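## Task

Pick up the carton marked H72 from the bench and set it down on the counter. All other cartons on the bench must stay where and how they were. The carton must not tip over or be left leaning, or the task fails. It must rest on the counter by itself at the end; if the robot is what keeps it there, it does not count.

## Robot and tools

ROBOT. The robot is a Hello Robot Stretch 3 with a single arm. It has a two-wheeled base (0.33 m long, 0.34 m wide), a lift that moves up and down a mast, and a telescoping arm that reaches out to the robot's right. The arm cannot reach forward, so to move the gripper forward you drive the base. The base spins about the point midway between its wheels, 0.05 m back from its front edge. With the arm pulled in and the wrist folded, a spin sweeps a 0.28 m radius. An unfolded, level wrist reaches past that circle. Loose objects may occasionally get nudged by outside forces.

FRAMES. Base frame: origin on the floor between the drive wheels, x forward, y left, z up. hand_pose is reported in the base frame, at the point where the closed fingertips meet. With all wrist joints at zero, its x axis points up, y back toward the mast and z toward the robot's rear. The odometry frame is the base frame as it was when the scene began.

execute_actions. Arguments: "actions", a list holding one action or none, and optional "cameras" (any of head_camera, nav_camera, wrist_camera, all; omitted, null or ["all"] gives all; [] gives none). An empty list only reports state and images. An action may hold:
- "base" with exactly one key. translate_m is a straight drive offset in metres from the base's last reported position, -1 to 1, positive forward. rotate_rad is a turn-in-place offset in radians, -3.2 to 3.2, positive counter-clockwise (left). No sideways motion.
- "joints", a single dictionary of absolute targets keyed by joint name: lift_m 0 to 1.1 (arm height on the mast, metres); arm_m 0 to 0.52 (extension, metres); wrist_yaw_rad -1.345 to 4.42 (0 along the arm, positive swings toward the front, 3.0 folds over the base); wrist_pitch_rad -1.57 to 0.451 (0 level, negative tips fingertips down); wrist_roll_rad -2.911 to 2.911 (0 leaves fingers side by side, level); gripper_m -0.089 to 0.179 (larger is wider; the real fingertip gap is smaller than this number, by about 0.007 near closed and 0.025 fully open, and is zero under 0.007); head_pan_rad -3.953 to 1.73 (0 forward, positive left, -1.57 looks along the arm); head_tilt_rad -1.53 to 0.419 (0 level, negative down). Done tolerances: ±0.004 for lift, arm and gripper, ±0.02 for yaw, roll, pan and tilt, ±0.05 for pitch.
- "contact_limits", only for arm_m: an effort percentage (1 to 100) at which the arm motion halts with contact_stop. Smaller is gentler, but too small stops immediately. It also caps the arm's holding force until the next action; values above the maximum are trimmed.
Base and joint motions begin together. Joints or base not named may still be driving toward an earlier target, without showing it in status. Unknown keys or out-of-range numbers reject the whole call. Once a result reports a stop, later motion, wait and finished_scene calls in that same reply are skipped.

wait: "seconds" 0 to 10; commands nothing and returns state and images. zoom_image: "camera" and "region" [x0, y0, x1, y1] in pixels from the image's top-left, at most 504 by 504, on that camera's latest full image. finished_scene: "scene" is the current scene number; it ends the scene irreversibly after the last command is held and reports success. Answering without a tool call ends everything.

RESULTS. base_status and joint_status: done, off_target (stopped short, may still be pushing), contact_stop, time_out or torque_fault (old target dropped; it holds where it stopped unless slack or off). Arm and lift halt and go slack when pressing firmly on something; a slack lift can sag under load or keep pressing, and closing the fingers on a surface raises it. Base, wrist and head have no contact stop and keep pushing. A wrist servo pushed hard for several seconds shuts off for 10 s. on_its_own covers joints not commanded; "held at" is the held target, not the position. motor_effort is percent of maximum, positive toward larger values, peak in brackets; readings have fixed bias and noise; positive wheel effort pushes forward; effort outside the rest range hints at contact or a load. lidar_m: 12 distances, 30° sectors from straight ahead going counter-clockwise (4th left, 7th behind, 10th right), plane 0.17 m above the floor, 0.15 to 12 m, "-" for nothing; sees legs not tabletops, misses glass and thin legs, and the mast or low-lift robot parts block sectors 5, 6, 9, 10. wrist_depth_mm and head_depth_mm: 7x7 median depths (45-1000 and 280-4000 mm; head image is sideways). base_odometry counts wheel turns, so slip looks like travel; heading ±3.142. turned_by_wheels and turned_by_imu give turn since the last result. base_tilt in degrees, with a fixed bias up to about 4°.

CAMERAS. head_camera and nav_camera are on the head and follow pan and tilt; wrist_camera rides on the gripper. Calibration data comes per camera and is only approximately correct.

SPEED. The base is fast only when stowed (lift_m under 0.30, arm_m under 0.03, wrist_yaw_rad over 2.54); otherwise it is slowed to 0.10 m/s and 0.63 rad/s.

GRIPPING. Command gripper_m smaller than the carton's width to hold it; to let go, open at least 0.02 past the touch value. Readings do not confirm a grasp. Squeezing hard triggers a stall guard; resend a different value to squeeze again.

AVOID. Fold or unfold the wrist only with lift_m 0.32 to 0.95, wrist_pitch_rad -0.4, roll near 0; once folded, lift can drop to 0.25. With yaw below -0.4 keep pitch at -0.5 or lower. Pushing on something rigid with the gripper above about 0.45 m, higher contact limits, repeat pushes, driving while holding something fixed, or snagging furniture (worst in reverse) can tip the robot: back off in small steps, free the gripper, lower lift to about 0.2. Drops, slips, slams and hard pushes are penalised. The simulation keeps running while you compose a reply; the robot keeps its last command.

Each tool is called after ">>>" as name(argument=value, ...) on one line, values as JSON.

## Session

>>> execute_actions(actions=[])

Scene clock: 0.00 s.
base_odometry: x=+0.000 y=+0.000 heading=+0.000 (m, m, rad; odometry frame)
turned_by_wheels: +0.000 (rad since the last result)
turned_by_imu: +0.000 (rad since the last result)
base_tilt: forward=+0.3 right=-1.5 (deg)
lidar_m: 2.58 0.91 0.67 0.65 0.67 1.63 1.49 1.58 1.42 1.33 0.85 1.11
head_depth_mm: 1929 2826 2821 2836 2865 2876 2050 / 1928 2841 2854 2884 2892 2879 2074 / 1912 2858 2847 2873 2901 2903 2092 / 1806 2876 2877 2913 2904 2935 2099 / 1796 2873 2899 2898 2938 2877 2113 / 1857 2858 2883 2889 2869 2890 2140 / 1848 2792 2887 2887 2897 2916 2153
base_status: not commanded
joint_positions: lift_m=+0.514 arm_m=+0.001 wrist_yaw_rad=+2.907 wrist_pitch_rad=-0.387 wrist_roll_rad=-0.011 gripper_m=+0.037 head_pan_rad=-0.013 head_tilt_rad=-0.008
joint_status: not commanded
motor_effort: left_wheel=+0 right_wheel=-1 lift_m=+41 arm_m=+0 wrist_yaw_rad=+0 wrist_pitch_rad=+6 wrist_roll_rad=+0 gripper_m=+0 head_pan_rad=+2 head_tilt_rad=+3 (%)
hand_pose: x=+0.0317 y=+0.0761 z=+0.5341 quat_wxyz=(+0.216, +0.701, +0.055, +0.677) (m; base frame)
wrist_depth_mm: - - - - - - - / - - - - - - - / - 992 968 - 987 - - / - - 787 848 942 - - / 999 - 847 911 980 988 974 / 819 799 - 815 812 805 810 / 698 696 689 702 691 693 697
pictures: head_camera (sideways: a quarter turn clockwise sets it upright), nav_camera (sideways: a quarter turn counterclockwise sets it upright), wrist_camera
Images, in order (width x height): head_camera 896x504, nav_camera 672x504, wrist_camera 644x364.

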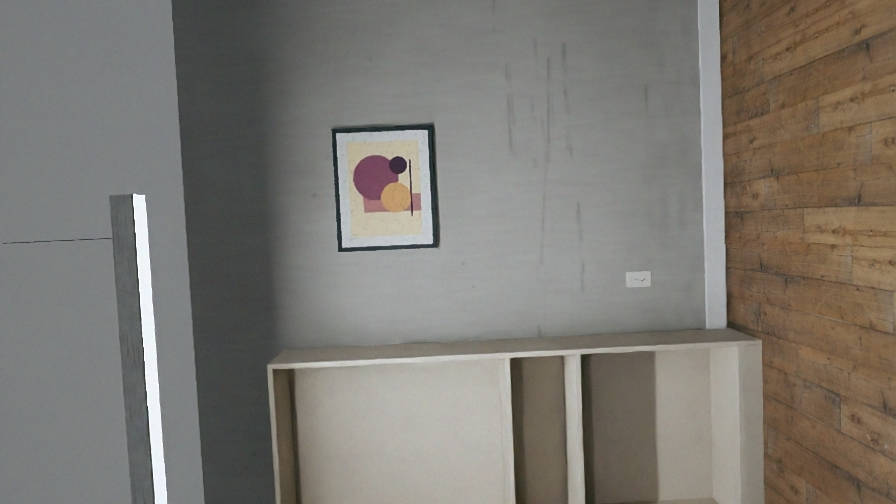

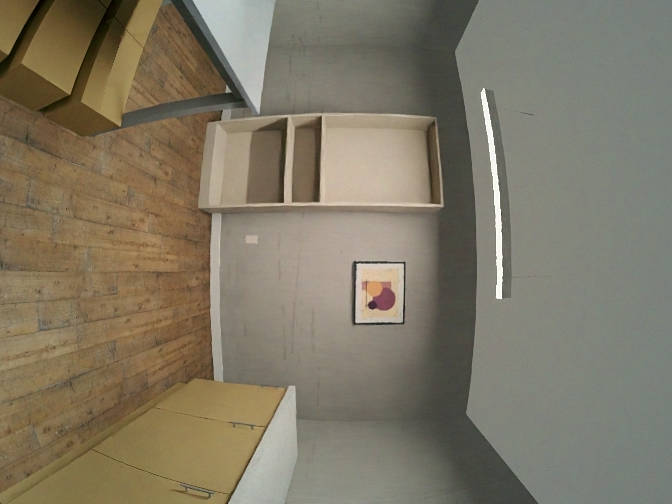

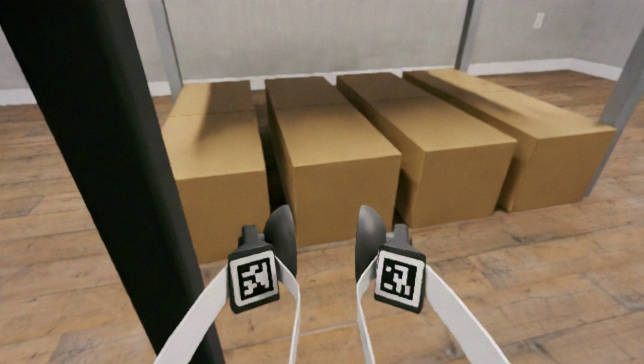

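Bench on left; counter on right. Look left.

>>> execute_actions(actions=[{"joints":{"head_pan_rad":1.57,"head_tilt_rad":-0.5}}], cameras=["head_camera","nav_camera"])

Scene clock: 4.57 s.
base_odometry: x=+0.000 y=+0.000 heading=+0.000 (m, m, rad; odometry frame)
turned_by_wheels: +0.000 (rad since the last result)
turned_by_imu: +0.001 (rad since the last result)
base_tilt: forward=+0.3 right=-1.5 (deg)
lidar_m: 2.59 0.91 0.67 0.65 0.67 1.62 1.49 1.57 1.42 1.34 0.86 1.11
head_depth_mm: 2010 2173 1119 765 1570 1206 1072 / 2026 2227 1133 777 1542 1209 1081 / 2023 2187 1150 788 1618 1307 1182 / 2016 2236 1152 802 1522 1229 1093 / 2033 2232 1167 813 1657 1244 1098 / 2048 2233 2369 825 1880 1011 1137 / 2043 2251 2500 836 840 - -
base_status: not commanded
joint_positions: lift_m=+0.514 arm_m=+0.001 wrist_yaw_rad=+2.907 wrist_pitch_rad=-0.387 wrist_roll_rad=-0.011 gripper_m=+0.037 head_pan_rad=+1.563 head_tilt_rad=-0.494
joint_status: all done
motor_effort: left_wheel=+1(0) right_wheel=-1(1) lift_m=+41(41) arm_m=+0(0) wrist_yaw_rad=+0(0) wrist_pitch_rad=+6(6) wrist_roll_rad=+0(0) gripper_m=+0(0) head_pan_rad=+2(35) head_tilt_rad=-5(43) (%)
hand_pose: x=+0.0317 y=+0.0761 z=+0.5341 quat_wxyz=(+0.216, +0.701, +0.055, +0.677) (m; base frame)
wrist_depth_mm: - - - - - - - / - - - - - - - / - 990 980 998 991 988 - / - - 790 845 919 - - / 995 - 838 914 990 973 981 / 825 806 - 815 825 813 822 / 705 695 693 699 699 688 704
pictures: head_camera (sideways: a quarter turn clockwise sets it upright), nav_camera (sideways: a quarter turn counterclockwise sets it upright)
camera_calibration (this result's frames):
head_camera: T_world_to_cam=[[-0.0548559, -0.507597, -0.859847, 1.14396], [-0.998165, 0.00575813, 0.060281, -0.0639035], [-0.0256473, 0.861576, -0.506981, 0.620979], [0, 0, 0, 1]] pos_world=[0.0148932, 0.0460182, 1.30231]
nav_camera: T_world_to_cam=[[-0.0149538, 0.506493, 0.862114, -1.0838], [0.998995, 0.0440058, -0.00852538, 0.0568018], [-0.042256, 0.86112, -0.506642, 0.614668], [0, 0, 0, 1]] pos_world=[-0.0469782, 0.0171358, 1.24626]
Images, in order (width x height): head_camera 896x504, nav_camera 672x504.

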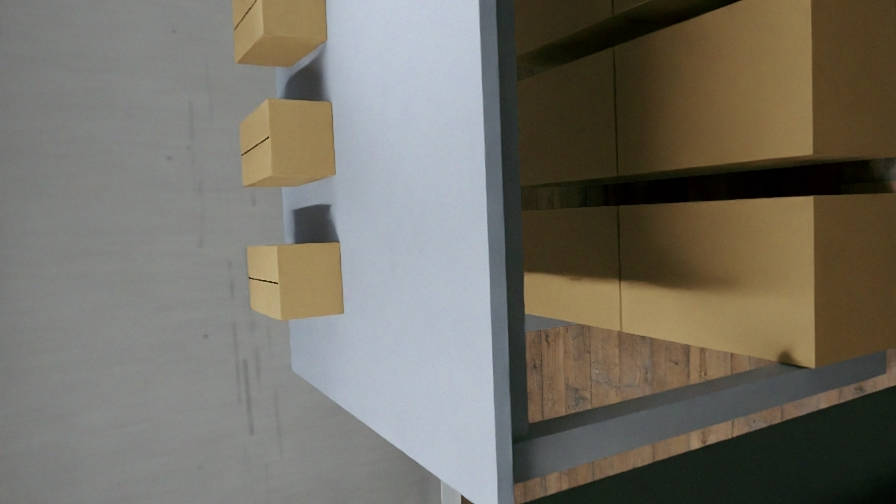

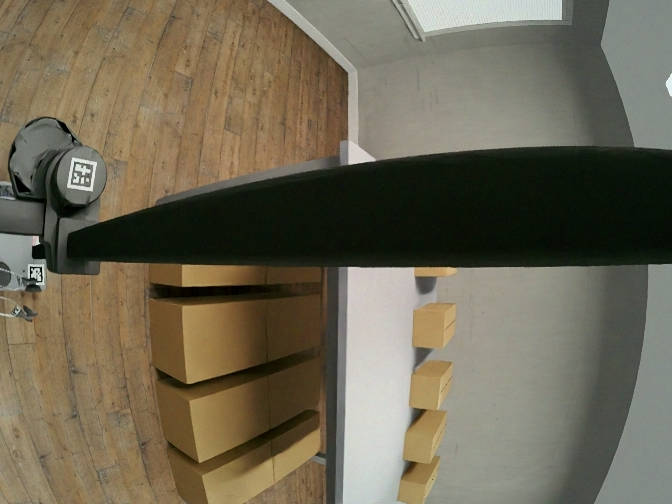

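>>> execute_actions(actions=[{"joints":{"lift_m":0.25,"wrist_yaw_rad":3.0,"head_pan_rad":0,"head_tilt_rad":-0.6}}], cameras=[])

>>> execute_actions(actions=[{"base":{"translate_m":-0.8}}], cameras=[])

>>> execute_actions(actions=[{"base":{"rotate_rad":1.571}}], cameras=[])

>>> execute_actions(actions=[{"base":{"translate_m":1.0}}], cameras=["head_camera","nav_camera"])

Scene clock: 26.87 s.
base_odometry: x=+0.000 y=+0.000 heading=+0.000 (m, m, rad; odometry frame)
turned_by_wheels: +0.000 (rad since the last result)
turned_by_imu: +0.001 (rad since the last result)
base_tilt: forward=+0.3 right=-1.5 (deg)
lidar_m: 2.58 0.91 0.67 0.65 0.67 1.63 1.49 1.57 1.43 1.33 0.85 1.11
head_depth_mm: 2455 2705 2936 2231 1734 1414 1191 / 2413 2724 2981 2272 1748 1422 1195 / 2445 2734 2977 2302 1763 1435 1201 / 2449 2744 2959 2325 1784 1446 1214 / 2458 2701 2988 2349 1798 1458 1221 / 2383 2664 2962 2384 1823 1470 1226 / 2397 2658 2933 2426 1718 1435 1233
base_status: not commanded
joint_positions: lift_m=+0.250 arm_m=+0.001 wrist_yaw_rad=+2.998 wrist_pitch_rad=-0.388 wrist_roll_rad=-0.011 gripper_m=+0.037 head_pan_rad=+0.007 head_tilt_rad=-0.592
joint_status: all done
motor_effort: left_wheel=+1(0) right_wheel=-1(1) lift_m=+31(31) arm_m=+0(0) wrist_yaw_rad=+3(4) wrist_pitch_rad=+7(7) wrist_roll_rad=+0(0) gripper_m=+1(1) head_pan_rad=-3(37) head_tilt_rad=-5(19) (%)
hand_pose: x=+0.0113 y=+0.0800 z=+0.2698 quat_wxyz=(+0.185, +0.698, +0.087, +0.686) (m; base frame)
wrist_depth_mm: - - - - - - - / - - 656 704 699 752 795 / - - 726 765 780 810 863 / 743 737 740 743 729 740 741 / 590 587 - 583 612 582 585 / 488 504 - - 485 484 485 / - - - - 415 412 414
pictures: none
No camera images: the call's "cameras" was empty. Leave "cameras" out to get every camera's image.

Scene clock: 31.23 s.
base_odometry: x=-0.800 y=+0.000 heading=+0.000 (m, m, rad; odometry frame)
turned_by_wheels: +0.000 (rad since the last result)
turned_by_imu: +0.003 (rad since the last result)
base_tilt: forward=+0.3 right=-1.5 (deg)
lidar_m: 3.36 0.92 0.82 2.38 1.55 0.95 0.70 0.87 1.40 1.35 1.42 1.38
head_depth_mm: 3098 2675 2738 2214 1726 1408 1189 / 3119 3513 3202 2269 1748 1419 1196 / 3155 3534 3295 2304 1767 1441 1203 / 3178 3573 3337 2322 1777 1442 1215 / 3133 3499 3385 2332 1808 1455 1221 / 3135 3520 3466 2190 1826 1470 1234 / 3136 3239 3331 1960 1640 1438 1236
base_status: done
joint_positions: lift_m=+0.250 arm_m=+0.001 wrist_yaw_rad=+2.999 wrist_pitch_rad=-0.388 wrist_roll_rad=-0.011 gripper_m=+0.037 head_pan_rad=+0.007 head_tilt_rad=-0.593
joint_status: not commanded
motor_effort: left_wheel=+0(5) right_wheel=+0(9) lift_m=+32(33) arm_m=+0(0) wrist_yaw_rad=+1(3) wrist_pitch_rad=+6(6) wrist_roll_rad=+0(0) gripper_m=+0(0) head_pan_rad=-1(2) head_tilt_rad=-5(4) (%)
hand_pose: x=+0.0111 y=+0.0800 z=+0.2698 quat_wxyz=(+0.185, +0.698, +0.088, +0.687) (m; base frame)
wrist_depth_mm: - - - - - 830 - / - - - - - 759 782 / - - - - - 834 877 / 748 743 729 734 740 739 740 / 583 584 - 583 612 586 582 / 486 505 - - 482 485 486 / - - - - 407 412 410
pictures: none
No camera images: the call's "cameras" was empty. Leave "cameras" out to get every camera's image.

Scene clock: 33.40 s.
base_odometry: x=-0.800 y=+0.000 heading=+1.571 (m, m, rad; odometry frame)
turned_by_wheels: +1.571 (rad since the last result)
turned_by_imu: +1.560 (rad since the last result)
base_tilt: forward=+0.3 right=-1.5 (deg)
lidar_m: 2.38 1.59 0.95 0.70 0.88 1.40 1.34 1.41 1.38 2.84 0.94 0.82
head_depth_mm: 2011 2206 2451 1789 1676 1408 1187 / 2024 2261 2539 2270 1748 1422 1198 / 2020 2265 2537 2288 1764 1432 1207 / 2019 2270 2565 2331 1782 1441 1210 / 2034 2264 2566 2353 1792 1453 1224 / 2033 2264 2557 2386 1821 1465 1228 / 2042 2273 2581 2412 1840 1474 1236
base_status: done
joint_positions: lift_m=+0.250 arm_m=+0.001 wrist_yaw_rad=+2.999 wrist_pitch_rad=-0.388 wrist_roll_rad=-0.011 gripper_m=+0.037 head_pan_rad=+0.007 head_tilt_rad=-0.593
joint_status: not commanded
motor_effort: left_wheel=-1(5) right_wheel=+2(12) lift_m=+32(33) arm_m=+0(0) wrist_yaw_rad=+1(1) wrist_pitch_rad=+6(7) wrist_roll_rad=+0(0) gripper_m=+0(0) head_pan_rad=-2(3) head_tilt_rad=-5(4) (%)
hand_pose: x=+0.0111 y=+0.0800 z=+0.2698 quat_wxyz=(+0.185, +0.698, +0.088, +0.687) (m; base frame)
wrist_depth_mm: 738 - - 819 - 837 - / 803 - - - - 981 - / 745 802 805 818 865 913 - / 730 733 738 745 740 737 741 / 586 589 - 584 611 584 582 / 486 501 - - 482 483 484 / - - - - 410 410 413
pictures: none
No camera images: the call's "cameras" was empty. Leave "cameras" out to get every camera's image.

Scene clock: 38.33 s.
base_odometry: x=-0.800 y=+1.000 heading=+1.571 (m, m, rad; odometry frame)
turned_by_wheels: +0.000 (rad since the last result)
turned_by_imu: -0.002 (rad since the last result)
base_tilt: forward=+0.3 right=-1.4 (deg)
lidar_m: 1.39 1.44 1.16 1.12 1.12 1.17 2.33 2.09 0.53 0.51 0.53 0.67
head_depth_mm: 1155 1287 1448 1661 1737 1412 1190 / 1156 1288 1454 1659 1753 1420 1190 / 1156 1288 1452 1659 1771 1436 1204 / 1156 1293 1452 1673 1781 1438 1212 / 1158 1290 1453 1676 1799 1462 1220 / 1160 1289 1455 1671 1817 1463 1231 / 1166 1288 1468 1670 1825 1480 1233
base_status: done
joint_positions: lift_m=+0.250 arm_m=+0.001 wrist_yaw_rad=+2.999 wrist_pitch_rad=-0.388 wrist_roll_rad=-0.011 gripper_m=+0.037 head_pan_rad=+0.007 head_tilt_rad=-0.594
joint_status: not commanded
motor_effort: left_wheel=-1(5) right_wheel=+1(10) lift_m=+33(33) arm_m=+0(0) wrist_yaw_rad=+2(1) wrist_pitch_rad=+6(7) wrist_roll_rad=+0(0) gripper_m=+0(0) head_pan_rad=-4(2) head_tilt_rad=-4(5) (%)
hand_pose: x=+0.0111 y=+0.0799 z=+0.2698 quat_wxyz=(+0.185, +0.698, +0.088, +0.687) (m; base frame)
wrist_depth_mm: 945 - - - - - - / - - - - - - - / 799 796 - - - - 997 / 732 748 738 741 732 741 735 / 588 585 - 580 608 584 579 / 486 500 - - 484 482 483 / - - - - 410 410 415
pictures: head_camera (sideways: a quarter turn clockwise sets it upright), nav_camera (sideways: a quarter turn counterclockwise sets it upright)
camera_calibration (this result's frames):
head_camera: T_world_to_cam=[[-0.591753, 0.0466705, -0.804767, 1.07542], [-0.00315245, 0.998181, 0.0602051, -0.0698664], [0.806113, 0.0381635, -0.590529, 0.724604], [0, 0, 0, 1]] pos_world=[0.0520493, -0.00810451, 1.29757]
nav_camera: T_world_to_cam=[[0.589839, 0.0231165, 0.80719, -1.01588], [0.0578466, -0.998232, -0.0136827, 0.0692557], [0.805446, 0.0547638, -0.590133, 0.718122], [0, 0, 0, 1]] pos_world=[0.0167895, 0.0532897, 1.24474]
Images, in order (width x height): head_camera 896x504, nav_camera 672x504.

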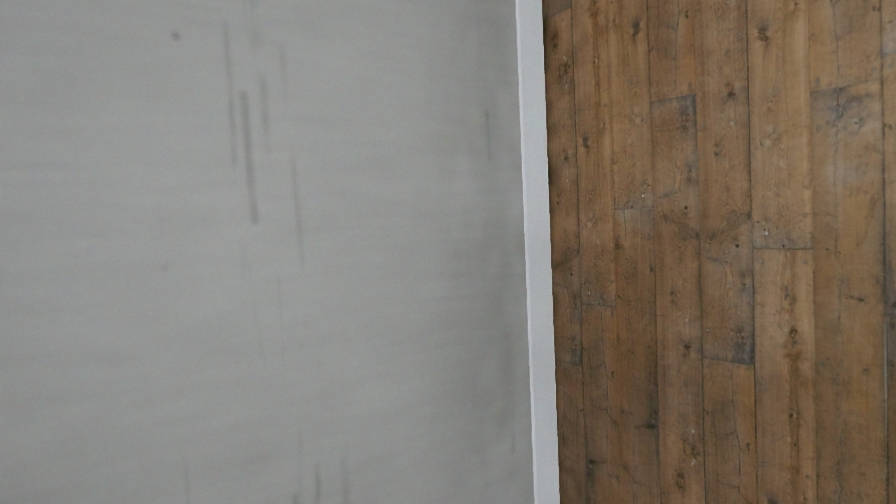

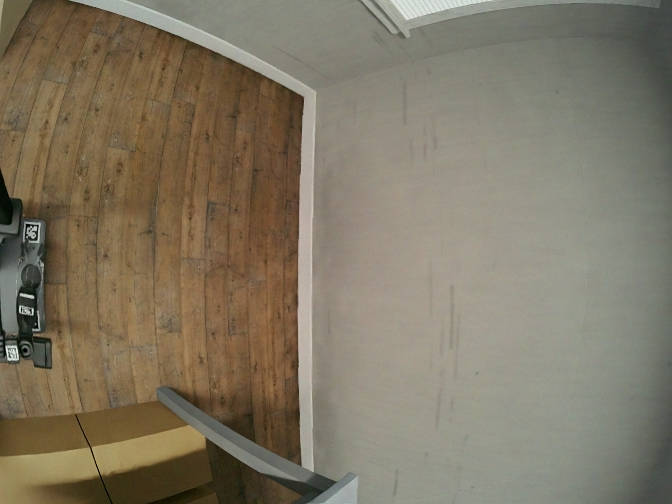

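>>> execute_actions(actions=[{"base":{"translate_m":0.95}}], cameras=[])

>>> execute_actions(actions=[{"base":{"rotate_rad":-1.571},"joints":{"head_pan_rad":-1.2}}], cameras=[])

>>> execute_actions(actions=[{"base":{"translate_m":0.9}}], cameras=["head_camera","nav_camera"])

Scene clock: 54.67 s.
base_odometry: x=-0.800 y=+1.950 heading=+1.571 (m, m, rad; odometry frame)
turned_by_wheels: +0.000 (rad since the last result)
turned_by_imu: -0.001 (rad since the last result)
base_tilt: forward=+0.3 right=-1.5 (deg)
lidar_m: 0.45 0.47 0.64 1.13 1.17 1.48 3.24 0.71 0.59 1.39 0.66 0.47
head_depth_mm: 344 382 430 492 575 690 864 / 344 383 431 494 575 693 868 / 344 383 431 493 577 692 869 / 345 383 432 495 578 694 871 / 345 384 433 495 578 695 874 / 345 384 433 496 579 696 876 / 346 385 434 497 580 698 878
base_status: done
joint_positions: lift_m=+0.250 arm_m=+0.001 wrist_yaw_rad=+2.999 wrist_pitch_rad=-0.388 wrist_roll_rad=-0.011 gripper_m=+0.037 head_pan_rad=+0.007 head_tilt_rad=-0.594
joint_status: not commanded
motor_effort: left_wheel=+0(6) right_wheel=+1(10) lift_m=+33(33) arm_m=+0(0) wrist_yaw_rad=+1(1) wrist_pitch_rad=+7(6) wrist_roll_rad=+0(0) gripper_m=+0(0) head_pan_rad=-2(2) head_tilt_rad=-5(5) (%)
hand_pose: x=+0.0111 y=+0.0799 z=+0.2698 quat_wxyz=(+0.185, +0.698, +0.088, +0.687) (m; base frame)
wrist_depth_mm: 960 - - - - 623 457 / - - - - - 635 460 / - - - - 942 662 469 / 741 734 737 742 746 638 473 / 580 584 - 586 612 587 470 / 486 501 - - 479 484 456 / - - - - 410 414 410
pictures: none
No camera images: the call's "cameras" was empty. Leave "cameras" out to get every camera's image.

Scene clock: 56.83 s.
base_odometry: x=-0.800 y=+1.950 heading=+0.000 (m, m, rad; odometry frame)
turned_by_wheels: -1.571 (rad since the last result)
turned_by_imu: -1.560 (rad since the last result)
base_tilt: forward=+0.3 right=-1.5 (deg)
lidar_m: 1.50 0.64 0.47 0.45 0.47 0.65 1.14 1.18 1.47 3.24 0.62 0.59
head_depth_mm: 2773 3054 3164 2244 1728 1406 1191 / 2881 3174 3198 2274 1752 1418 1195 / 2991 3241 3084 2209 1726 1436 1205 / 3079 2816 1175 2300 1559 1442 1215 / 3203 2889 978 1788 1420 1257 1194 / 3402 2996 925 779 1389 908 1095 / 3573 3163 834 695 721 1161 1180
base_status: done
joint_positions: lift_m=+0.250 arm_m=+0.001 wrist_yaw_rad=+2.999 wrist_pitch_rad=-0.388 wrist_roll_rad=-0.011 gripper_m=+0.037 head_pan_rad=-1.193 head_tilt_rad=-0.594
joint_status: all done
motor_effort: left_wheel=+2(9) right_wheel=-3(9) lift_m=+33(32) arm_m=+0(0) wrist_yaw_rad=+2(1) wrist_pitch_rad=+6(6) wrist_roll_rad=+0(0) gripper_m=+0(0) head_pan_rad=-3(38) head_tilt_rad=-5(4) (%)
hand_pose: x=+0.0111 y=+0.0799 z=+0.2698 quat_wxyz=(+0.185, +0.698, +0.088, +0.687) (m; base frame)
wrist_depth_mm: 411 - 436 457 471 490 511 / 438 - 471 495 514 536 560 / 470 490 515 536 563 589 617 / 516 533 564 575 605 642 672 / 534 559 - 585 606 584 578 / 486 504 - - 478 479 483 / - - - - 413 409 411
pictures: none
No camera images: the call's "cameras" was empty. Leave "cameras" out to get every camera's image.

Scene clock: 61.47 s.
base_odometry: x=+0.100 y=+1.950 heading=+0.000 (m, m, rad; odometry frame)
turned_by_wheels: +0.000 (rad since the last result)
turned_by_imu: -0.001 (rad since the last result)
base_tilt: forward=+0.3 right=-1.5 (deg)
lidar_m: 1.73 0.64 0.47 0.45 0.47 0.64 1.79 0.54 0.40 0.38 0.40 0.54
head_depth_mm: 2739 2500 623 535 501 1146 1102 / 2841 2554 925 581 507 1123 942 / 2925 2651 743 662 545 1132 951 / 3079 2791 657 616 569 1179 1022 / 3192 2897 668 635 1283 1146 1014 / 3415 3038 775 687 1345 1185 1092 / 3478 3706 714 695 1392 1189 1180
base_status: done
joint_positions: lift_m=+0.250 arm_m=+0.001 wrist_yaw_rad=+2.999 wrist_pitch_rad=-0.388 wrist_roll_rad=-0.011 gripper_m=+0.037 head_pan_rad=-1.193 head_tilt_rad=-0.594
joint_status: not commanded
motor_effort: left_wheel=+2(8) right_wheel=-3(7) lift_m=+33(33) arm_m=+0(0) wrist_yaw_rad=+1(1) wrist_pitch_rad=+6(6) wrist_roll_rad=+0(0) gripper_m=+1(1) head_pan_rad=-2(2) head_tilt_rad=-5(5) (%)
hand_pose: x=+0.0111 y=+0.0799 z=+0.2698 quat_wxyz=(+0.185, +0.698, +0.088, +0.687) (m; base frame)
wrist_depth_mm: 407 - 436 452 466 489 511 / 439 - 469 494 510 531 561 / 471 482 514 526 558 588 620 / 512 532 561 569 595 629 660 / 544 559 - 587 610 584 582 / 482 501 - - 481 480 485 / - - - - 410 414 410
pictures: head_camera (sideways: a quarter turn clockwise sets it upright), nav_camera (sideways: a quarter turn counterclockwise sets it upright)
camera_calibration (this result's frames):
head_camera: T_world_to_cam=[[-0.170948, 0.568512, -0.804718, 1.07279], [0.929206, 0.364625, 0.0602048, -0.0755534], [0.327647, -0.737457, -0.590597, 0.727611], [0, 0, 0, 1]] pos_world=[0.0151959, -0.045763, 1.29757]
nav_camera: T_world_to_cam=[[0.235299, -0.541442, 0.80714, -1.01365], [-0.909433, -0.415624, -0.013687, 0.0751617], [0.342878, -0.73082, -0.590201, 0.721032], [0, 0, 0, 1]] pos_world=[0.0596398, 0.00935101, 1.24474]
Images, in order (width x height): head_camera 896x504, nav_camera 672x504.

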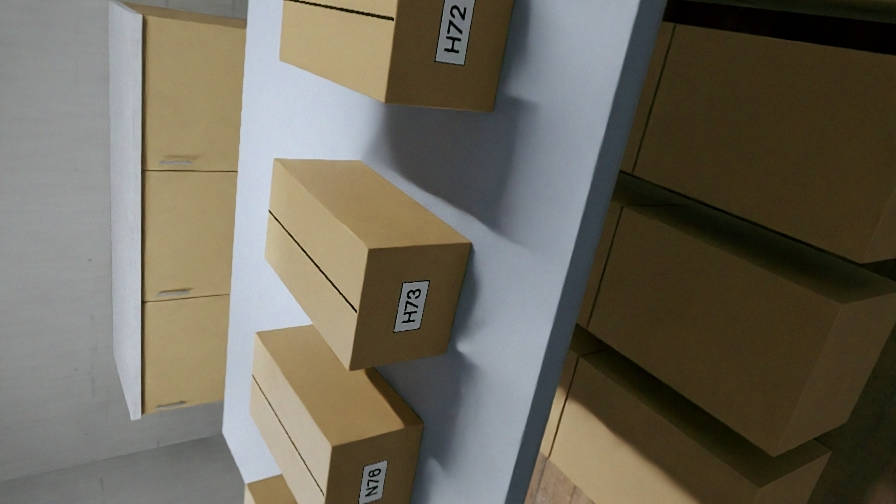

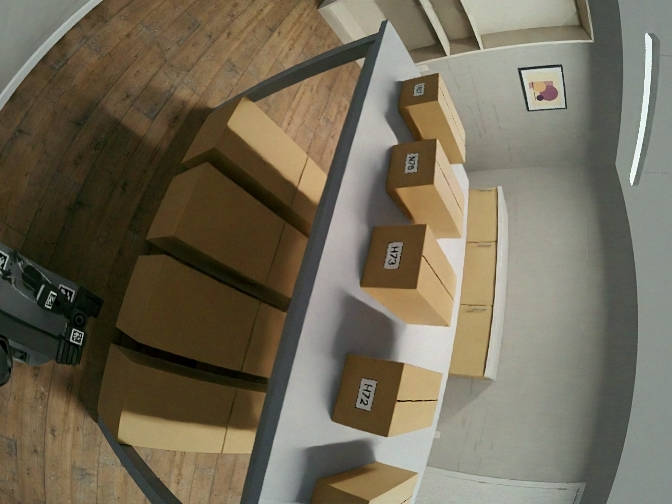

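>>> execute_actions(actions=[{"joints":{"lift_m":0.95,"head_pan_rad":-1.57,"head_tilt_rad":-0.8,"gripper_m":0.179}}], cameras=["head_camera"])

Scene clock: 76.23 s.
base_odometry: x=+0.100 y=+1.950 heading=+0.000 (m, m, rad; odometry frame)
turned_by_wheels: +0.000 (rad since the last result)
turned_by_imu: +0.002 (rad since the last result)
base_tilt: forward=+0.3 right=-1.5 (deg)
lidar_m: 1.74 0.64 0.47 0.45 0.47 0.64 1.79 0.54 0.40 0.38 0.40 0.54
head_depth_mm: 2808 590 574 - - 1011 1088 / 2827 802 633 537 - - - / 2844 745 579 530 - - - / 2778 588 558 534 - 1018 1111 / 2365 770 589 539 - 1027 1119 / 2361 852 664 543 1237 1083 1128 / 2354 634 583 549 1222 1059 1132
base_status: not commanded
joint_positions: lift_m=+0.950 arm_m=+0.001 wrist_yaw_rad=+2.999 wrist_pitch_rad=-0.388 wrist_roll_rad=-0.011 gripper_m=+0.179 head_pan_rad=-1.563 head_tilt_rad=-0.790
joint_status: all done
motor_effort: left_wheel=+2(2) right_wheel=-3(3) lift_m=+49(50) arm_m=-1(1) wrist_yaw_rad=+1(1) wrist_pitch_rad=+6(6) wrist_roll_rad=+0(0) gripper_m=+1(84) head_pan_rad=-1(20) head_tilt_rad=-8(25) (%)
hand_pose: x=+0.0111 y=+0.0799 z=+0.9692 quat_wxyz=(+0.185, +0.698, +0.088, +0.687) (m; base frame)
wrist_depth_mm: 407 - 437 455 468 488 510 / 439 - 471 490 512 536 558 / 467 482 508 533 561 588 615 / 514 534 563 589 615 657 684 / 556 575 622 652 687 722 778 / 609 663 694 731 784 825 913 / 713 740 796 838 908 976 -
pictures: head_camera (sideways: a quarter turn clockwise sets it upright)
camera_calibration (this result's frames):
head_camera: T_world_to_cam=[[0.0449733, 0.737281, -0.674088, 0.901217], [0.998269, -0.00757652, 0.0583151, -0.0734994], [0.0378873, -0.675544, -0.736345, 0.918957], [0, 0, 0, 1]] pos_world=[-0.0019754, -0.0442103, 1.28846]
Images, in order (width x height): head_camera 896x504.

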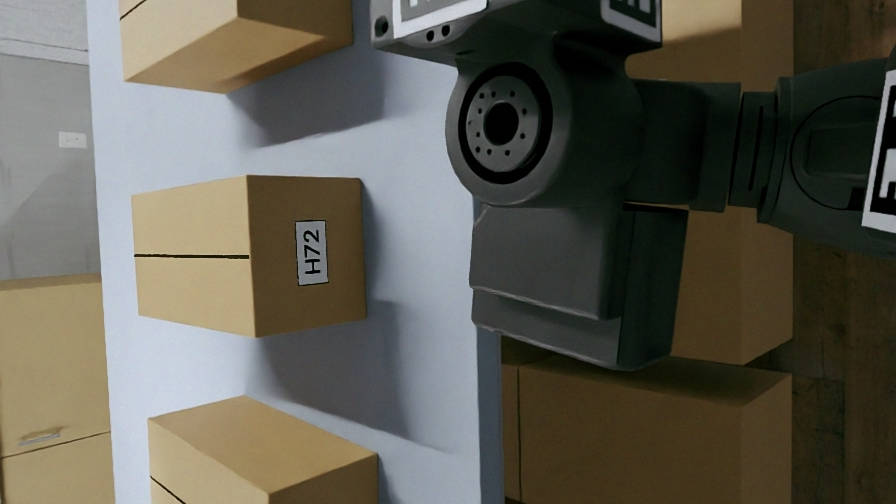

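>>> execute_actions(actions=[{"joints":{"wrist_yaw_rad":0.0}}], cameras=[])

>>> execute_actions(actions=[{"joints":{"wrist_pitch_rad":0.0}}], cameras=["head_camera","wrist_camera"])

Scene clock: 93.83 s.
base_odometry: x=+0.100 y=+1.950 heading=+0.000 (m, m, rad; odometry frame)
turned_by_wheels: +0.000 (rad since the last result)
turned_by_imu: +0.001 (rad since the last result)
base_tilt: forward=+0.3 right=-1.5 (deg)
lidar_m: 1.73 0.64 0.47 0.45 0.47 0.64 1.79 0.54 0.40 0.38 0.40 0.54
head_depth_mm: 2798 589 573 - - - 1087 / 2819 805 634 - - - 1097 / 2818 744 581 - - - 1106 / 2814 587 559 534 1163 1031 1105 / 2346 769 589 554 1226 1046 1121 / 2350 851 664 544 1245 1084 1129 / 2358 633 583 550 1219 1058 1131
base_status: not commanded
joint_positions: lift_m=+0.950 arm_m=+0.001 wrist_yaw_rad=+0.002 wrist_pitch_rad=-0.388 wrist_roll_rad=-0.011 gripper_m=+0.179 head_pan_rad=-1.563 head_tilt_rad=-0.790
joint_status: all done
motor_effort: left_wheel=+1(2) right_wheel=-3(3) lift_m=+49(49) arm_m=+0(0) wrist_yaw_rad=-2(3) wrist_pitch_rad=+6(6) wrist_roll_rad=+0(0) gripper_m=+0(0) head_pan_rad=-1(2) head_tilt_rad=-7(8) (%)
hand_pose: x=-0.0211 y=-0.3740 z=+0.9692 quat_wxyz=(+0.698, +0.138, -0.690, -0.135) (m; base frame)
wrist_depth_mm: - - - - - - - / 299 393 257 266 482 271 266 / 299 396 276 283 414 288 285 / 295 324 300 304 326 307 310 / 269 269 257 259 257 258 259 / - 213 213 213 215 213 222 / 838 199 199 199 200 200 -
pictures: none
No camera images: the call's "cameras" was empty. Leave "cameras" out to get every camera's image.

Scene clock: 94.83 s.
base_odometry: x=+0.100 y=+1.950 heading=+0.000 (m, m, rad; odometry frame)
turned_by_wheels: +0.000 (rad since the last result)
turned_by_imu: +0.000 (rad since the last result)
base_tilt: forward=+0.3 right=-1.5 (deg)
lidar_m: 1.74 0.64 0.47 0.45 0.47 0.64 1.78 0.54 0.40 0.38 0.40 0.54
head_depth_mm: 2801 589 584 - - - 1089 / 2819 803 668 - - - 1096 / 2836 743 545 - - 1035 1121 / 2792 587 552 533 1189 1031 1112 / 2369 771 587 537 1225 1043 1120 / 2362 850 664 544 1241 1081 1126 / 2359 632 582 550 1221 1059 1133
base_status: not commanded
joint_positions: lift_m=+0.950 arm_m=+0.001 wrist_yaw_rad=+0.002 wrist_pitch_rad=-0.024 wrist_roll_rad=-0.011 gripper_m=+0.179 head_pan_rad=-1.563 head_tilt_rad=-0.790
joint_status: all done
motor_effort: left_wheel=+2(2) right_wheel=-3(3) lift_m=+49(49) arm_m=+0(0) wrist_yaw_rad=-2(2) wrist_pitch_rad=+8(9) wrist_roll_rad=+0(0) gripper_m=+0(0) head_pan_rad=-3(1) head_tilt_rad=-7(8) (%)
hand_pose: x=-0.0210 y=-0.4015 z=+1.0583 quat_wxyz=(+0.711, +0.009, -0.703, -0.008) (m; base frame)
wrist_depth_mm: - - - - - - - / - - - - - - - / - - - - - - - / - 494 - 969 960 - - / 298 450 281 289 482 294 292 / 278 414 287 289 393 296 296 / 290 314 295 296 315 300 302
pictures: head_camera (sideways: a quarter turn clockwise sets it upright), wrist_camera
camera_calibration (this result's frames):
head_camera: T_world_to_cam=[[0.0449733, 0.737281, -0.674088, 0.901217], [0.998269, -0.0075764, 0.0583151, -0.0734994], [0.0378874, -0.675544, -0.736345, 0.918957], [0, 0, 0, 1]] pos_world=[-0.00197539, -0.0442103, 1.28846]
wrist_camera: T_world_to_cam=[[-0.999767, 0.0178543, 0.0121532, -0.0251852], [-0.00827617, 0.203053, -0.979133, 1.14936], [-0.0199494, -0.979005, -0.202857, -0.016718], [0, 0, 0, 1]] pos_world=[-0.0160006, -0.249298, 1.12229]
Images, in order (width x height): head_camera 896x504, wrist_camera 644x364.

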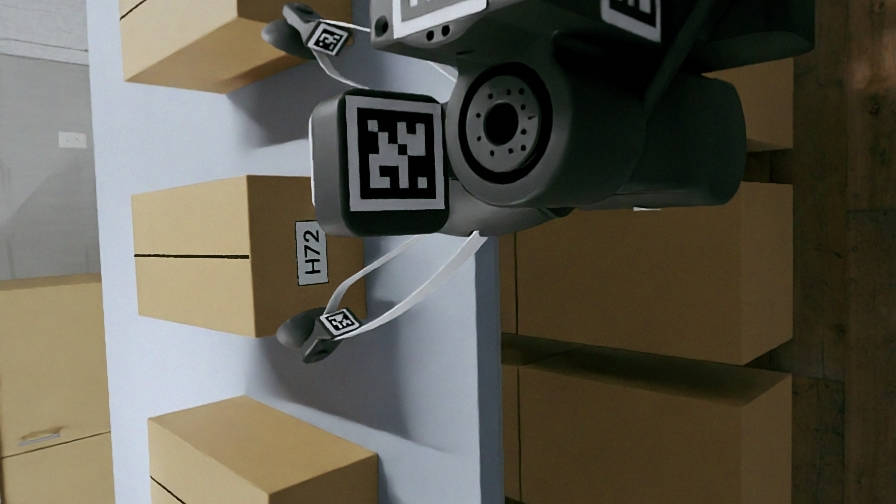

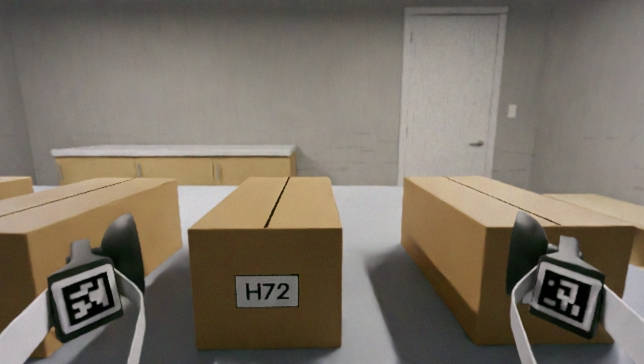

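>>> execute_actions(actions=[{"base":{"translate_m":0.048},"joints":{"lift_m":0.85,"arm_m":0.05}}], cameras=["wrist_camera"])

Scene clock: 101.50 s.
base_odometry: x=+0.148 y=+1.950 heading=+0.000 (m, m, rad; odometry frame)
turned_by_wheels: +0.000 (rad since the last result)
turned_by_imu: +0.001 (rad since the last result)
base_tilt: forward=+0.3 right=-1.5 (deg)
lidar_m: 1.74 0.64 0.47 0.45 0.47 0.65 1.78 0.54 0.41 0.38 0.40 0.54
head_depth_mm: 2832 689 622 515 - - 1085 / 2826 834 607 522 - 1140 1098 / 2824 578 558 552 - 1002 1106 / 2797 615 572 535 1191 1034 1112 / 2348 878 660 536 1269 1073 1133 / 2348 672 615 545 1210 1054 1126 / 2364 619 552 550 1222 1059 1132
base_status: done
joint_positions: lift_m=+0.850 arm_m=+0.050 wrist_yaw_rad=+0.001 wrist_pitch_rad=-0.022 wrist_roll_rad=-0.011 gripper_m=+0.179 head_pan_rad=-1.563 head_tilt_rad=-0.790
joint_status: all done
motor_effort: left_wheel=+1(5) right_wheel=-3(6) lift_m=+33(41) arm_m=+6(6) wrist_yaw_rad=+0(2) wrist_pitch_rad=+8(9) wrist_roll_rad=+0(0) gripper_m=-1(1) head_pan_rad=-3(2) head_tilt_rad=-8(7) (%)
hand_pose: x=-0.0212 y=-0.4502 z=+0.9592 quat_wxyz=(+0.711, +0.009, -0.703, -0.008) (m; base frame)
wrist_depth_mm: - - - - - - - / - - - - - - - / 242 363 215 214 217 353 224 / 241 339 222 220 224 330 229 / 242 317 228 228 268 320 234 / - 218 217 217 217 218 233 / 158 165 165 164 165 165 158
pictures: wrist_camera
camera_calibration (this result's frames):
wrist_camera: T_world_to_cam=[[-0.99975, 0.0187767, 0.0121273, -0.0229014], [-0.00809084, 0.201772, -0.979399, 1.06185], [-0.0208368, -0.979253, -0.201569, -0.0859079], [0, 0, 0, 1]] pos_world=[-0.0160944, -0.297948, 1.02294]
Images, in order (width x height): wrist_camera 644x364.

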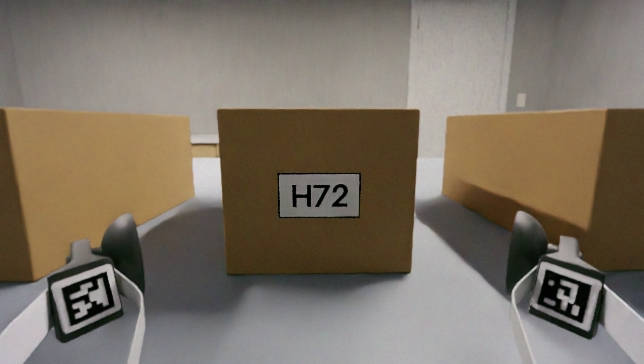

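>>> execute_actions(actions=[{"joints":{"arm_m":0.18},"contact_limits":{"arm_m":20}}], cameras=["wrist_camera","head_camera"])

Scene clock: 111.30 s.
base_odometry: x=+0.148 y=+1.950 heading=+0.000 (m, m, rad; odometry frame)
turned_by_wheels: +0.000 (rad since the last result)
turned_by_imu: +0.001 (rad since the last result)
base_tilt: forward=+0.3 right=-1.5 (deg)
lidar_m: 1.74 0.64 0.47 0.45 0.47 0.64 1.78 0.54 0.41 0.38 0.40 0.54
head_depth_mm: 2825 686 649 - 1141 1013 1087 / 2850 800 595 - 1172 1049 1100 / 2836 578 551 - 1214 1034 1102 / 2799 615 582 532 1193 1035 1106 / 2355 878 652 538 1263 1071 1132 / 2348 673 614 543 1211 1056 1126 / 2368 618 552 550 1223 1062 1133
base_status: not commanded
joint_positions: lift_m=+0.850 arm_m=+0.180 wrist_yaw_rad=+0.001 wrist_pitch_rad=-0.022 wrist_roll_rad=-0.011 gripper_m=+0.179 head_pan_rad=-1.563 head_tilt_rad=-0.790
joint_status: all done
motor_effort: left_wheel=+1(2) right_wheel=-3(3) lift_m=+32(33) arm_m=+6(7) wrist_yaw_rad=-1(1) wrist_pitch_rad=+8(8) wrist_roll_rad=+0(0) gripper_m=+0(0) head_pan_rad=-3(2) head_tilt_rad=-7(8) (%)
contact_limits: arm_m 20 (drawing in: default 28, maximum 47; extending or still: default 39, maximum 64)
hand_pose: x=-0.0212 y=-0.5802 z=+0.9592 quat_wxyz=(+0.711, +0.008, -0.703, -0.008) (m; base frame)
wrist_depth_mm: - - - - - - - / - - - - - - - / 236 105 104 104 104 104 220 / 235 108 107 107 107 107 220 / 236 111 111 110 110 110 220 / - 114 114 114 113 113 203 / 157 120 118 118 117 118 157
pictures: head_camera (sideways: a quarter turn clockwise sets it upright), wrist_camera
camera_calibration (this result's frames):
head_camera: T_world_to_cam=[[0.0450988, 0.737433, -0.673913, 0.900988], [0.998268, -0.00776187, 0.0583114, -0.0734945], [0.0377699, -0.675376, -0.736506, 0.919167], [0, 0, 0, 1]] pos_world=[-0.00198302, -0.0442057, 1.28844]
wrist_camera: T_world_to_cam=[[-0.999748, 0.0188776, 0.0121246, -0.0204252], [-0.0080703, 0.201657, -0.979423, 1.08807], [-0.0209342, -0.979274, -0.201454, -0.213319], [0, 0, 0, 1]] pos_world=[-0.0161047, -0.427929, 1.02295]
Images, in order (width x height): head_camera 896x504, wrist_camera 644x364.

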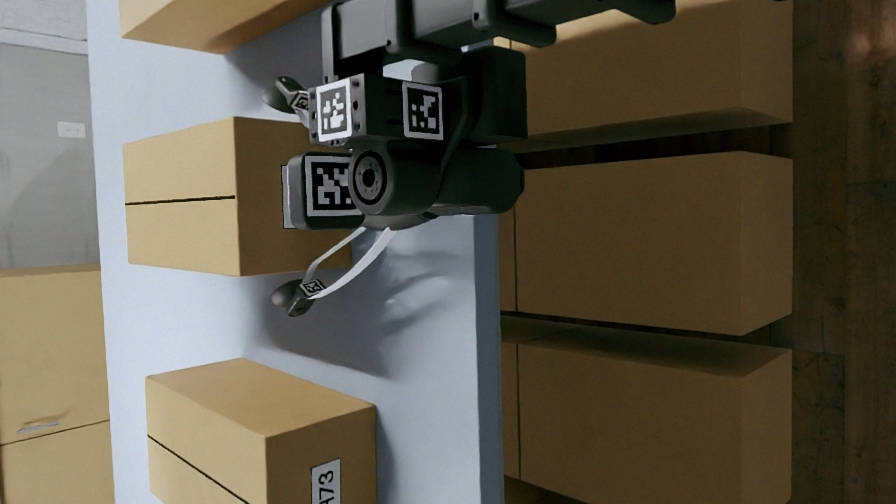

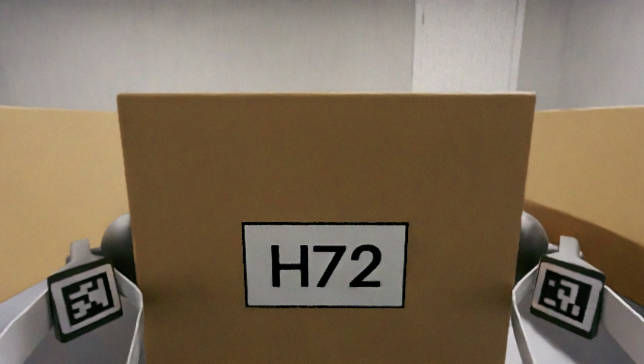

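>>> execute_actions(actions=[{"joints":{"gripper_m":0.09}}], cameras=[])

>>> execute_actions(actions=[{"joints":{"lift_m":0.9}}], cameras=["wrist_camera","head_camera"])

Scene clock: 121.90 s.
base_odometry: x=+0.148 y=+1.950 heading=+0.000 (m, m, rad; odometry frame)
turned_by_wheels: +0.000 (rad since the last result)
turned_by_imu: +0.001 (rad since the last result)
base_tilt: forward=+0.3 right=-1.5 (deg)
lidar_m: 1.74 0.64 0.47 0.45 0.47 0.65 1.78 0.54 0.41 0.38 0.40 0.54
head_depth_mm: 2810 688 646 - 1141 1013 1088 / 2838 832 639 - 1175 1048 1096 / 2817 578 565 - 1211 1031 1104 / 2776 614 584 532 1193 1034 1112 / 2358 881 655 537 1265 1072 1132 / 2355 671 615 543 1213 1054 1121 / 2353 617 553 549 1221 1060 1131
base_status: not commanded
joint_positions: lift_m=+0.850 arm_m=+0.180 wrist_yaw_rad=+0.000 wrist_pitch_rad=-0.022 wrist_roll_rad=-0.011 gripper_m=+0.091 head_pan_rad=-1.563 head_tilt_rad=-0.790
joint_status: all done
motor_effort: left_wheel=+2(2) right_wheel=-3(3) lift_m=+33(32) arm_m=+6(6) wrist_yaw_rad=+0(1) wrist_pitch_rad=+8(8) wrist_roll_rad=+0(0) gripper_m=-21(94) head_pan_rad=-2(2) head_tilt_rad=-8(8) (%)
hand_pose: x=-0.0214 y=-0.5802 z=+0.9592 quat_wxyz=(+0.711, +0.008, -0.703, -0.008) (m; base frame)
wrist_depth_mm: - - - - - - - / - - - - - - - / 237 275 115 115 115 117 221 / 236 276 118 119 119 121 220 / 237 268 123 122 123 124 220 / 218 - 126 127 127 127 204 / 161 157 131 131 131 154 164
pictures: none
No camera images: the call's "cameras" was empty. Leave "cameras" out to get every camera's image.

Scene clock: 123.20 s.
base_odometry: x=+0.148 y=+1.950 heading=+0.000 (m, m, rad; odometry frame)
turned_by_wheels: +0.000 (rad since the last result)
turned_by_imu: +0.000 (rad since the last result)
base_tilt: forward=+0.3 right=-1.5 (deg)
lidar_m: 1.74 0.64 0.47 0.45 0.47 0.64 1.79 0.54 0.41 0.38 0.40 0.54
head_depth_mm: 2805 686 - 898 1163 1016 1092 / 2822 817 - 504 1194 1047 1102 / 2824 520 - 505 1215 1029 1104 / 2798 535 595 533 1198 1038 1107 / 2362 884 655 539 1270 1076 1134 / 2357 672 615 543 1211 1057 1126 / 2349 617 552 549 1222 1058 1134
base_status: not commanded
joint_positions: lift_m=+0.900 arm_m=+0.180 wrist_yaw_rad=+0.000 wrist_pitch_rad=-0.034 wrist_roll_rad=-0.011 gripper_m=+0.097 head_pan_rad=-1.563 head_tilt_rad=-0.790
joint_status: all done
on_its_own: gripper_m is held at +0.096, not at your +0.090, by its stall guard, which is not easing now
motor_effort: left_wheel=+1(1) right_wheel=-3(3) lift_m=+50(53) arm_m=+6(6) wrist_yaw_rad=+0(0) wrist_pitch_rad=+12(13) wrist_roll_rad=+0(0) gripper_m=-19(22) head_pan_rad=-2(2) head_tilt_rad=-8(7) (%)
hand_pose: x=-0.0214 y=-0.5799 z=+1.0056 quat_wxyz=(+0.711, +0.013, -0.703, -0.012) (m; base frame)
wrist_depth_mm: - - - - - - - / - - - - - - - / - - 120 120 120 - - / 248 291 122 122 123 269 234 / 235 274 124 124 125 126 221 / 226 - 126 126 127 127 211 / 220 223 129 129 129 214 213
pictures: head_camera (sideways: a quarter turn clockwise sets it upright), wrist_camera
camera_calibration (this result's frames):
head_camera: T_world_to_cam=[[0.0450986, 0.737433, -0.673913, 0.900988], [0.998268, -0.00776163, 0.0583114, -0.0734945], [0.0377701, -0.675376, -0.736506, 0.919167], [0, 0, 0, 1]] pos_world=[-0.00198301, -0.0442057, 1.28844]
wrist_camera: T_world_to_cam=[[-0.999738, 0.0192651, 0.012361, -0.0211441], [-0.00796689, 0.213396, -0.976933, 1.13775], [-0.0214586, -0.976776, -0.213187, -0.190392], [0, 0, 0, 1]] pos_world=[-0.0161598, -0.428353, 1.07117]
Images, in order (width x height): head_camera 896x504, wrist_camera 644x364.

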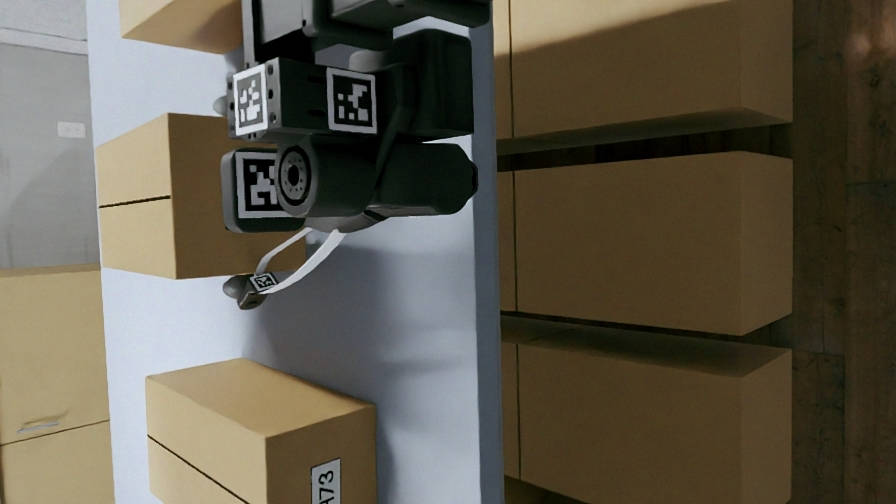

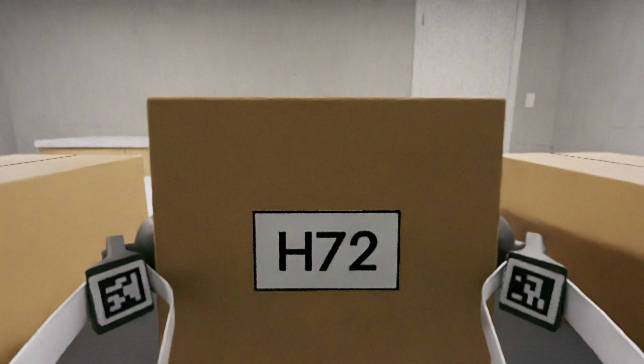

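>>> execute_actions(actions=[{"joints":{"lift_m":1.04,"arm_m":0.0}}], cameras=["wrist_camera","nav_camera"])

Scene clock: 130.70 s.
base_odometry: x=+0.148 y=+1.950 heading=+0.000 (m, m, rad; odometry frame)
turned_by_wheels: +0.000 (rad since the last result)
turned_by_imu: +0.001 (rad since the last result)
base_tilt: forward=+0.3 right=-1.5 (deg)
lidar_m: 1.74 0.64 0.47 0.45 0.47 0.64 1.79 0.54 0.41 0.38 0.40 0.54
head_depth_mm: 2814 - - - 1110 1014 1087 / - - - - - 1048 1098 / - - - - 1129 1029 1104 / 296 324 605 532 1194 1037 1111 / 1100 553 654 538 1269 1069 1132 / 2352 672 615 544 1209 1054 1130 / 2361 618 552 550 1218 1059 1133
base_status: not commanded
joint_positions: lift_m=+1.040 arm_m=+0.001 wrist_yaw_rad=+0.000 wrist_pitch_rad=-0.035 wrist_roll_rad=-0.011 gripper_m=+0.097 head_pan_rad=-1.563 head_tilt_rad=-0.790
joint_status: all done
on_its_own: gripper_m is held at +0.096, not at your +0.090, by its stall guard, which is not easing now
motor_effort: left_wheel=+2(2) right_wheel=-3(3) lift_m=+50(51) arm_m=-5(5) wrist_yaw_rad=+0(0) wrist_pitch_rad=+13(13) wrist_roll_rad=+0(0) gripper_m=-19(18) head_pan_rad=-3(3) head_tilt_rad=-6(7) (%)
hand_pose: x=-0.0214 y=-0.4015 z=+1.1453 quat_wxyz=(+0.711, +0.013, -0.703, -0.013) (m; base frame)
wrist_depth_mm: - - - - - - - / - - - - - - - / - - 120 120 120 - - / - - 122 122 123 - - / 633 486 124 124 124 126 - / 351 - 126 126 127 127 373 / 290 310 128 129 129 304 308
pictures: nav_camera (sideways: a quarter turn counterclockwise sets it upright), wrist_camera
camera_calibration (this result's frames):
nav_camera: T_world_to_cam=[[0.0246895, -0.735989, 0.676543, -0.842151], [-0.998216, -0.0549552, -0.0233555, 0.0882858], [0.054369, -0.674759, -0.736033, 0.912479], [0, 0, 0, 1]] pos_world=[0.0593101, 0.000740169, 1.24343]
wrist_camera: T_world_to_cam=[[-0.999736, 0.0193485, 0.0123847, -0.0263262], [-0.00794642, 0.214565, -0.976677, 1.23632], [-0.0215546, -0.976518, -0.214355, 0.0150748], [0, 0, 0, 1]] pos_world=[-0.01617, -0.250041, 1.21104]
Images, in order (width x height): nav_camera 672x504, wrist_camera 644x364.

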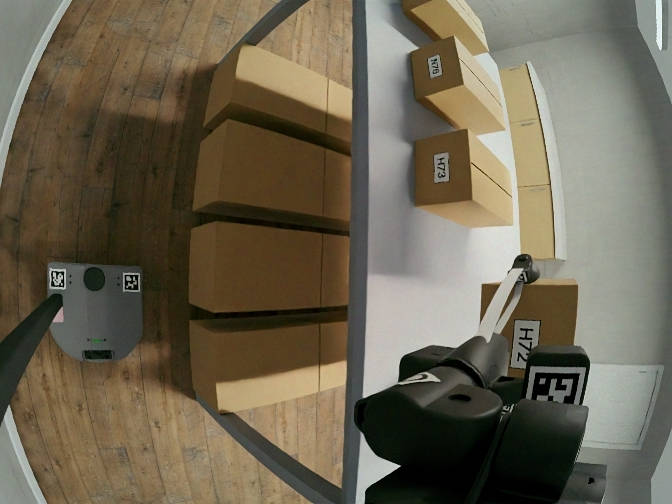

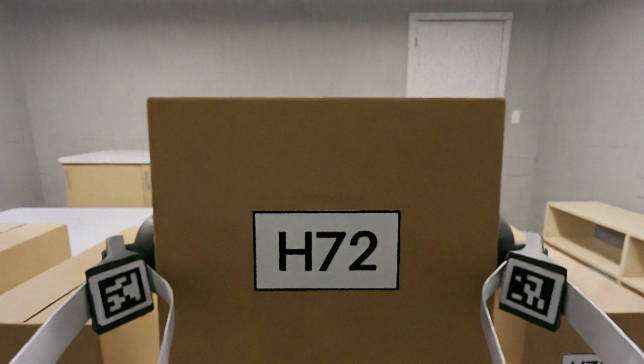

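>>> execute_actions(actions=[{"base":{"translate_m":1.0},"joints":{"head_pan_rad":-0.8,"head_tilt_rad":-0.7}}], cameras=[])

>>> execute_actions(actions=[{"base":{"translate_m":0.25}}], cameras=["nav_camera"])

Scene clock: 149.77 s.
base_odometry: x=+1.148 y=+1.950 heading=+0.000 (m, m, rad; odometry frame)
turned_by_wheels: +0.000 (rad since the last result)
turned_by_imu: -0.001 (rad since the last result)
base_tilt: forward=+0.3 right=-1.5 (deg)
lidar_m: 1.68 0.64 0.47 0.45 0.47 0.64 1.77 0.58 0.40 0.39 1.94 1.49
head_depth_mm: 2990 3300 2535 1935 1569 1319 1136 / 2589 3005 2564 1955 1575 1328 1146 / 2291 2623 2586 1980 1597 1341 1155 / 1756 2032 2234 1999 1606 1350 1159 / 1769 1984 2204 2010 1631 1360 1165 / 1636 1763 2025 1940 1638 1366 1172 / 1488 1596 1757 1918 1646 1378 1182
base_status: done
joint_positions: lift_m=+1.040 arm_m=+0.001 wrist_yaw_rad=+0.000 wrist_pitch_rad=-0.035 wrist_roll_rad=-0.011 gripper_m=+0.097 head_pan_rad=-0.807 head_tilt_rad=-0.705
joint_status: all done
on_its_own: gripper_m is held at +0.096, not at your +0.090, by its stall guard, which is not easing now
motor_effort: left_wheel=+2(5) right_wheel=-3(4) lift_m=+50(50) arm_m=-5(5) wrist_yaw_rad=+0(0) wrist_pitch_rad=+13(13) wrist_roll_rad=+0(0) gripper_m=-18(20) head_pan_rad=+4(32) head_tilt_rad=+3(15) (%)
hand_pose: x=-0.0214 y=-0.4015 z=+1.1453 quat_wxyz=(+0.711, +0.013, -0.703, -0.013) (m; base frame)
wrist_depth_mm: - - - - - - - / - - - - - - - / - - 120 120 121 - - / - - 122 122 122 - - / - - 124 124 125 126 534 / - - 126 126 127 127 448 / - - 129 129 129 298 299
pictures: none
No camera images: the call's "cameras" was empty. Leave "cameras" out to get every camera's image.

Scene clock: 153.23 s.
base_odometry: x=+1.398 y=+1.950 heading=+0.000 (m, m, rad; odometry frame)
turned_by_wheels: +0.000 (rad since the last result)
turned_by_imu: +0.000 (rad since the last result)
base_tilt: forward=+0.2 right=-1.5 (deg)
lidar_m: 1.44 0.64 0.47 0.45 0.47 0.64 1.51 0.54 0.47 1.23 1.76 1.27
head_depth_mm: 2522 2991 2517 1928 1571 1320 1138 / 2189 2551 2565 1953 1585 1332 1142 / 1589 1817 2106 1975 1601 1341 1153 / 1604 1761 2112 1938 1612 1353 1158 / 1478 1600 1904 1875 1624 1360 1166 / 1337 1474 1653 1778 1635 1371 1176 / 1202 1232 1533 1773 1653 1374 1179
base_status: done
joint_positions: lift_m=+1.040 arm_m=+0.001 wrist_yaw_rad=+0.000 wrist_pitch_rad=-0.035 wrist_roll_rad=-0.011 gripper_m=+0.097 head_pan_rad=-0.807 head_tilt_rad=-0.705
joint_status: not commanded
on_its_own: gripper_m is held at +0.096, not at your +0.090, by its stall guard, which is not easing now
motor_effort: left_wheel=+2(4) right_wheel=-4(4) lift_m=+50(49) arm_m=-5(5) wrist_yaw_rad=+0(0) wrist_pitch_rad=+13(13) wrist_roll_rad=+0(0) gripper_m=-19(19) head_pan_rad=+3(4) head_tilt_rad=+2(2) (%)
hand_pose: x=-0.0214 y=-0.4015 z=+1.1453 quat_wxyz=(+0.711, +0.013, -0.703, -0.013) (m; base frame)
wrist_depth_mm: - - - - - - - / - - - - - - - / - - 120 120 120 - - / - - 122 122 122 - - / - - 124 124 124 126 522 / - - 126 127 127 127 455 / - - 128 129 129 406 422
pictures: nav_camera (sideways: a quarter turn counterclockwise sets it upright)
camera_calibration (this result's frames):
nav_camera: T_world_to_cam=[[0.481158, -0.475009, 0.736785, -0.923444], [-0.687336, -0.726084, -0.0192447, 0.08104], [0.54411, -0.49716, -0.675853, 0.831221], [0, 0, 0, 1]] pos_world=[0.0477487, 0.0334472, 1.24372]
Images, in order (width x height): nav_camera 672x504.

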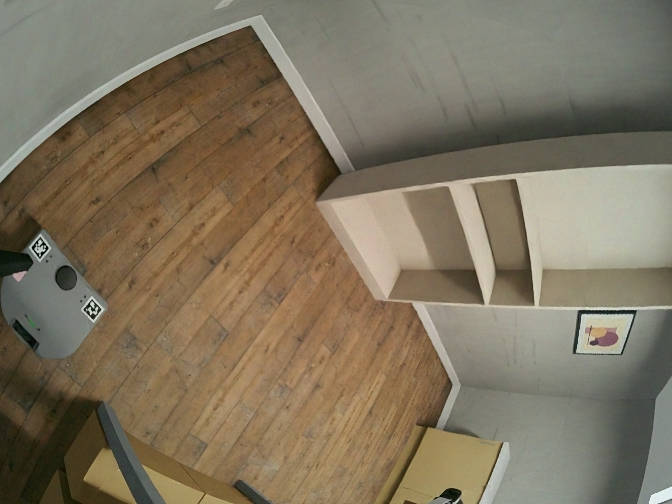

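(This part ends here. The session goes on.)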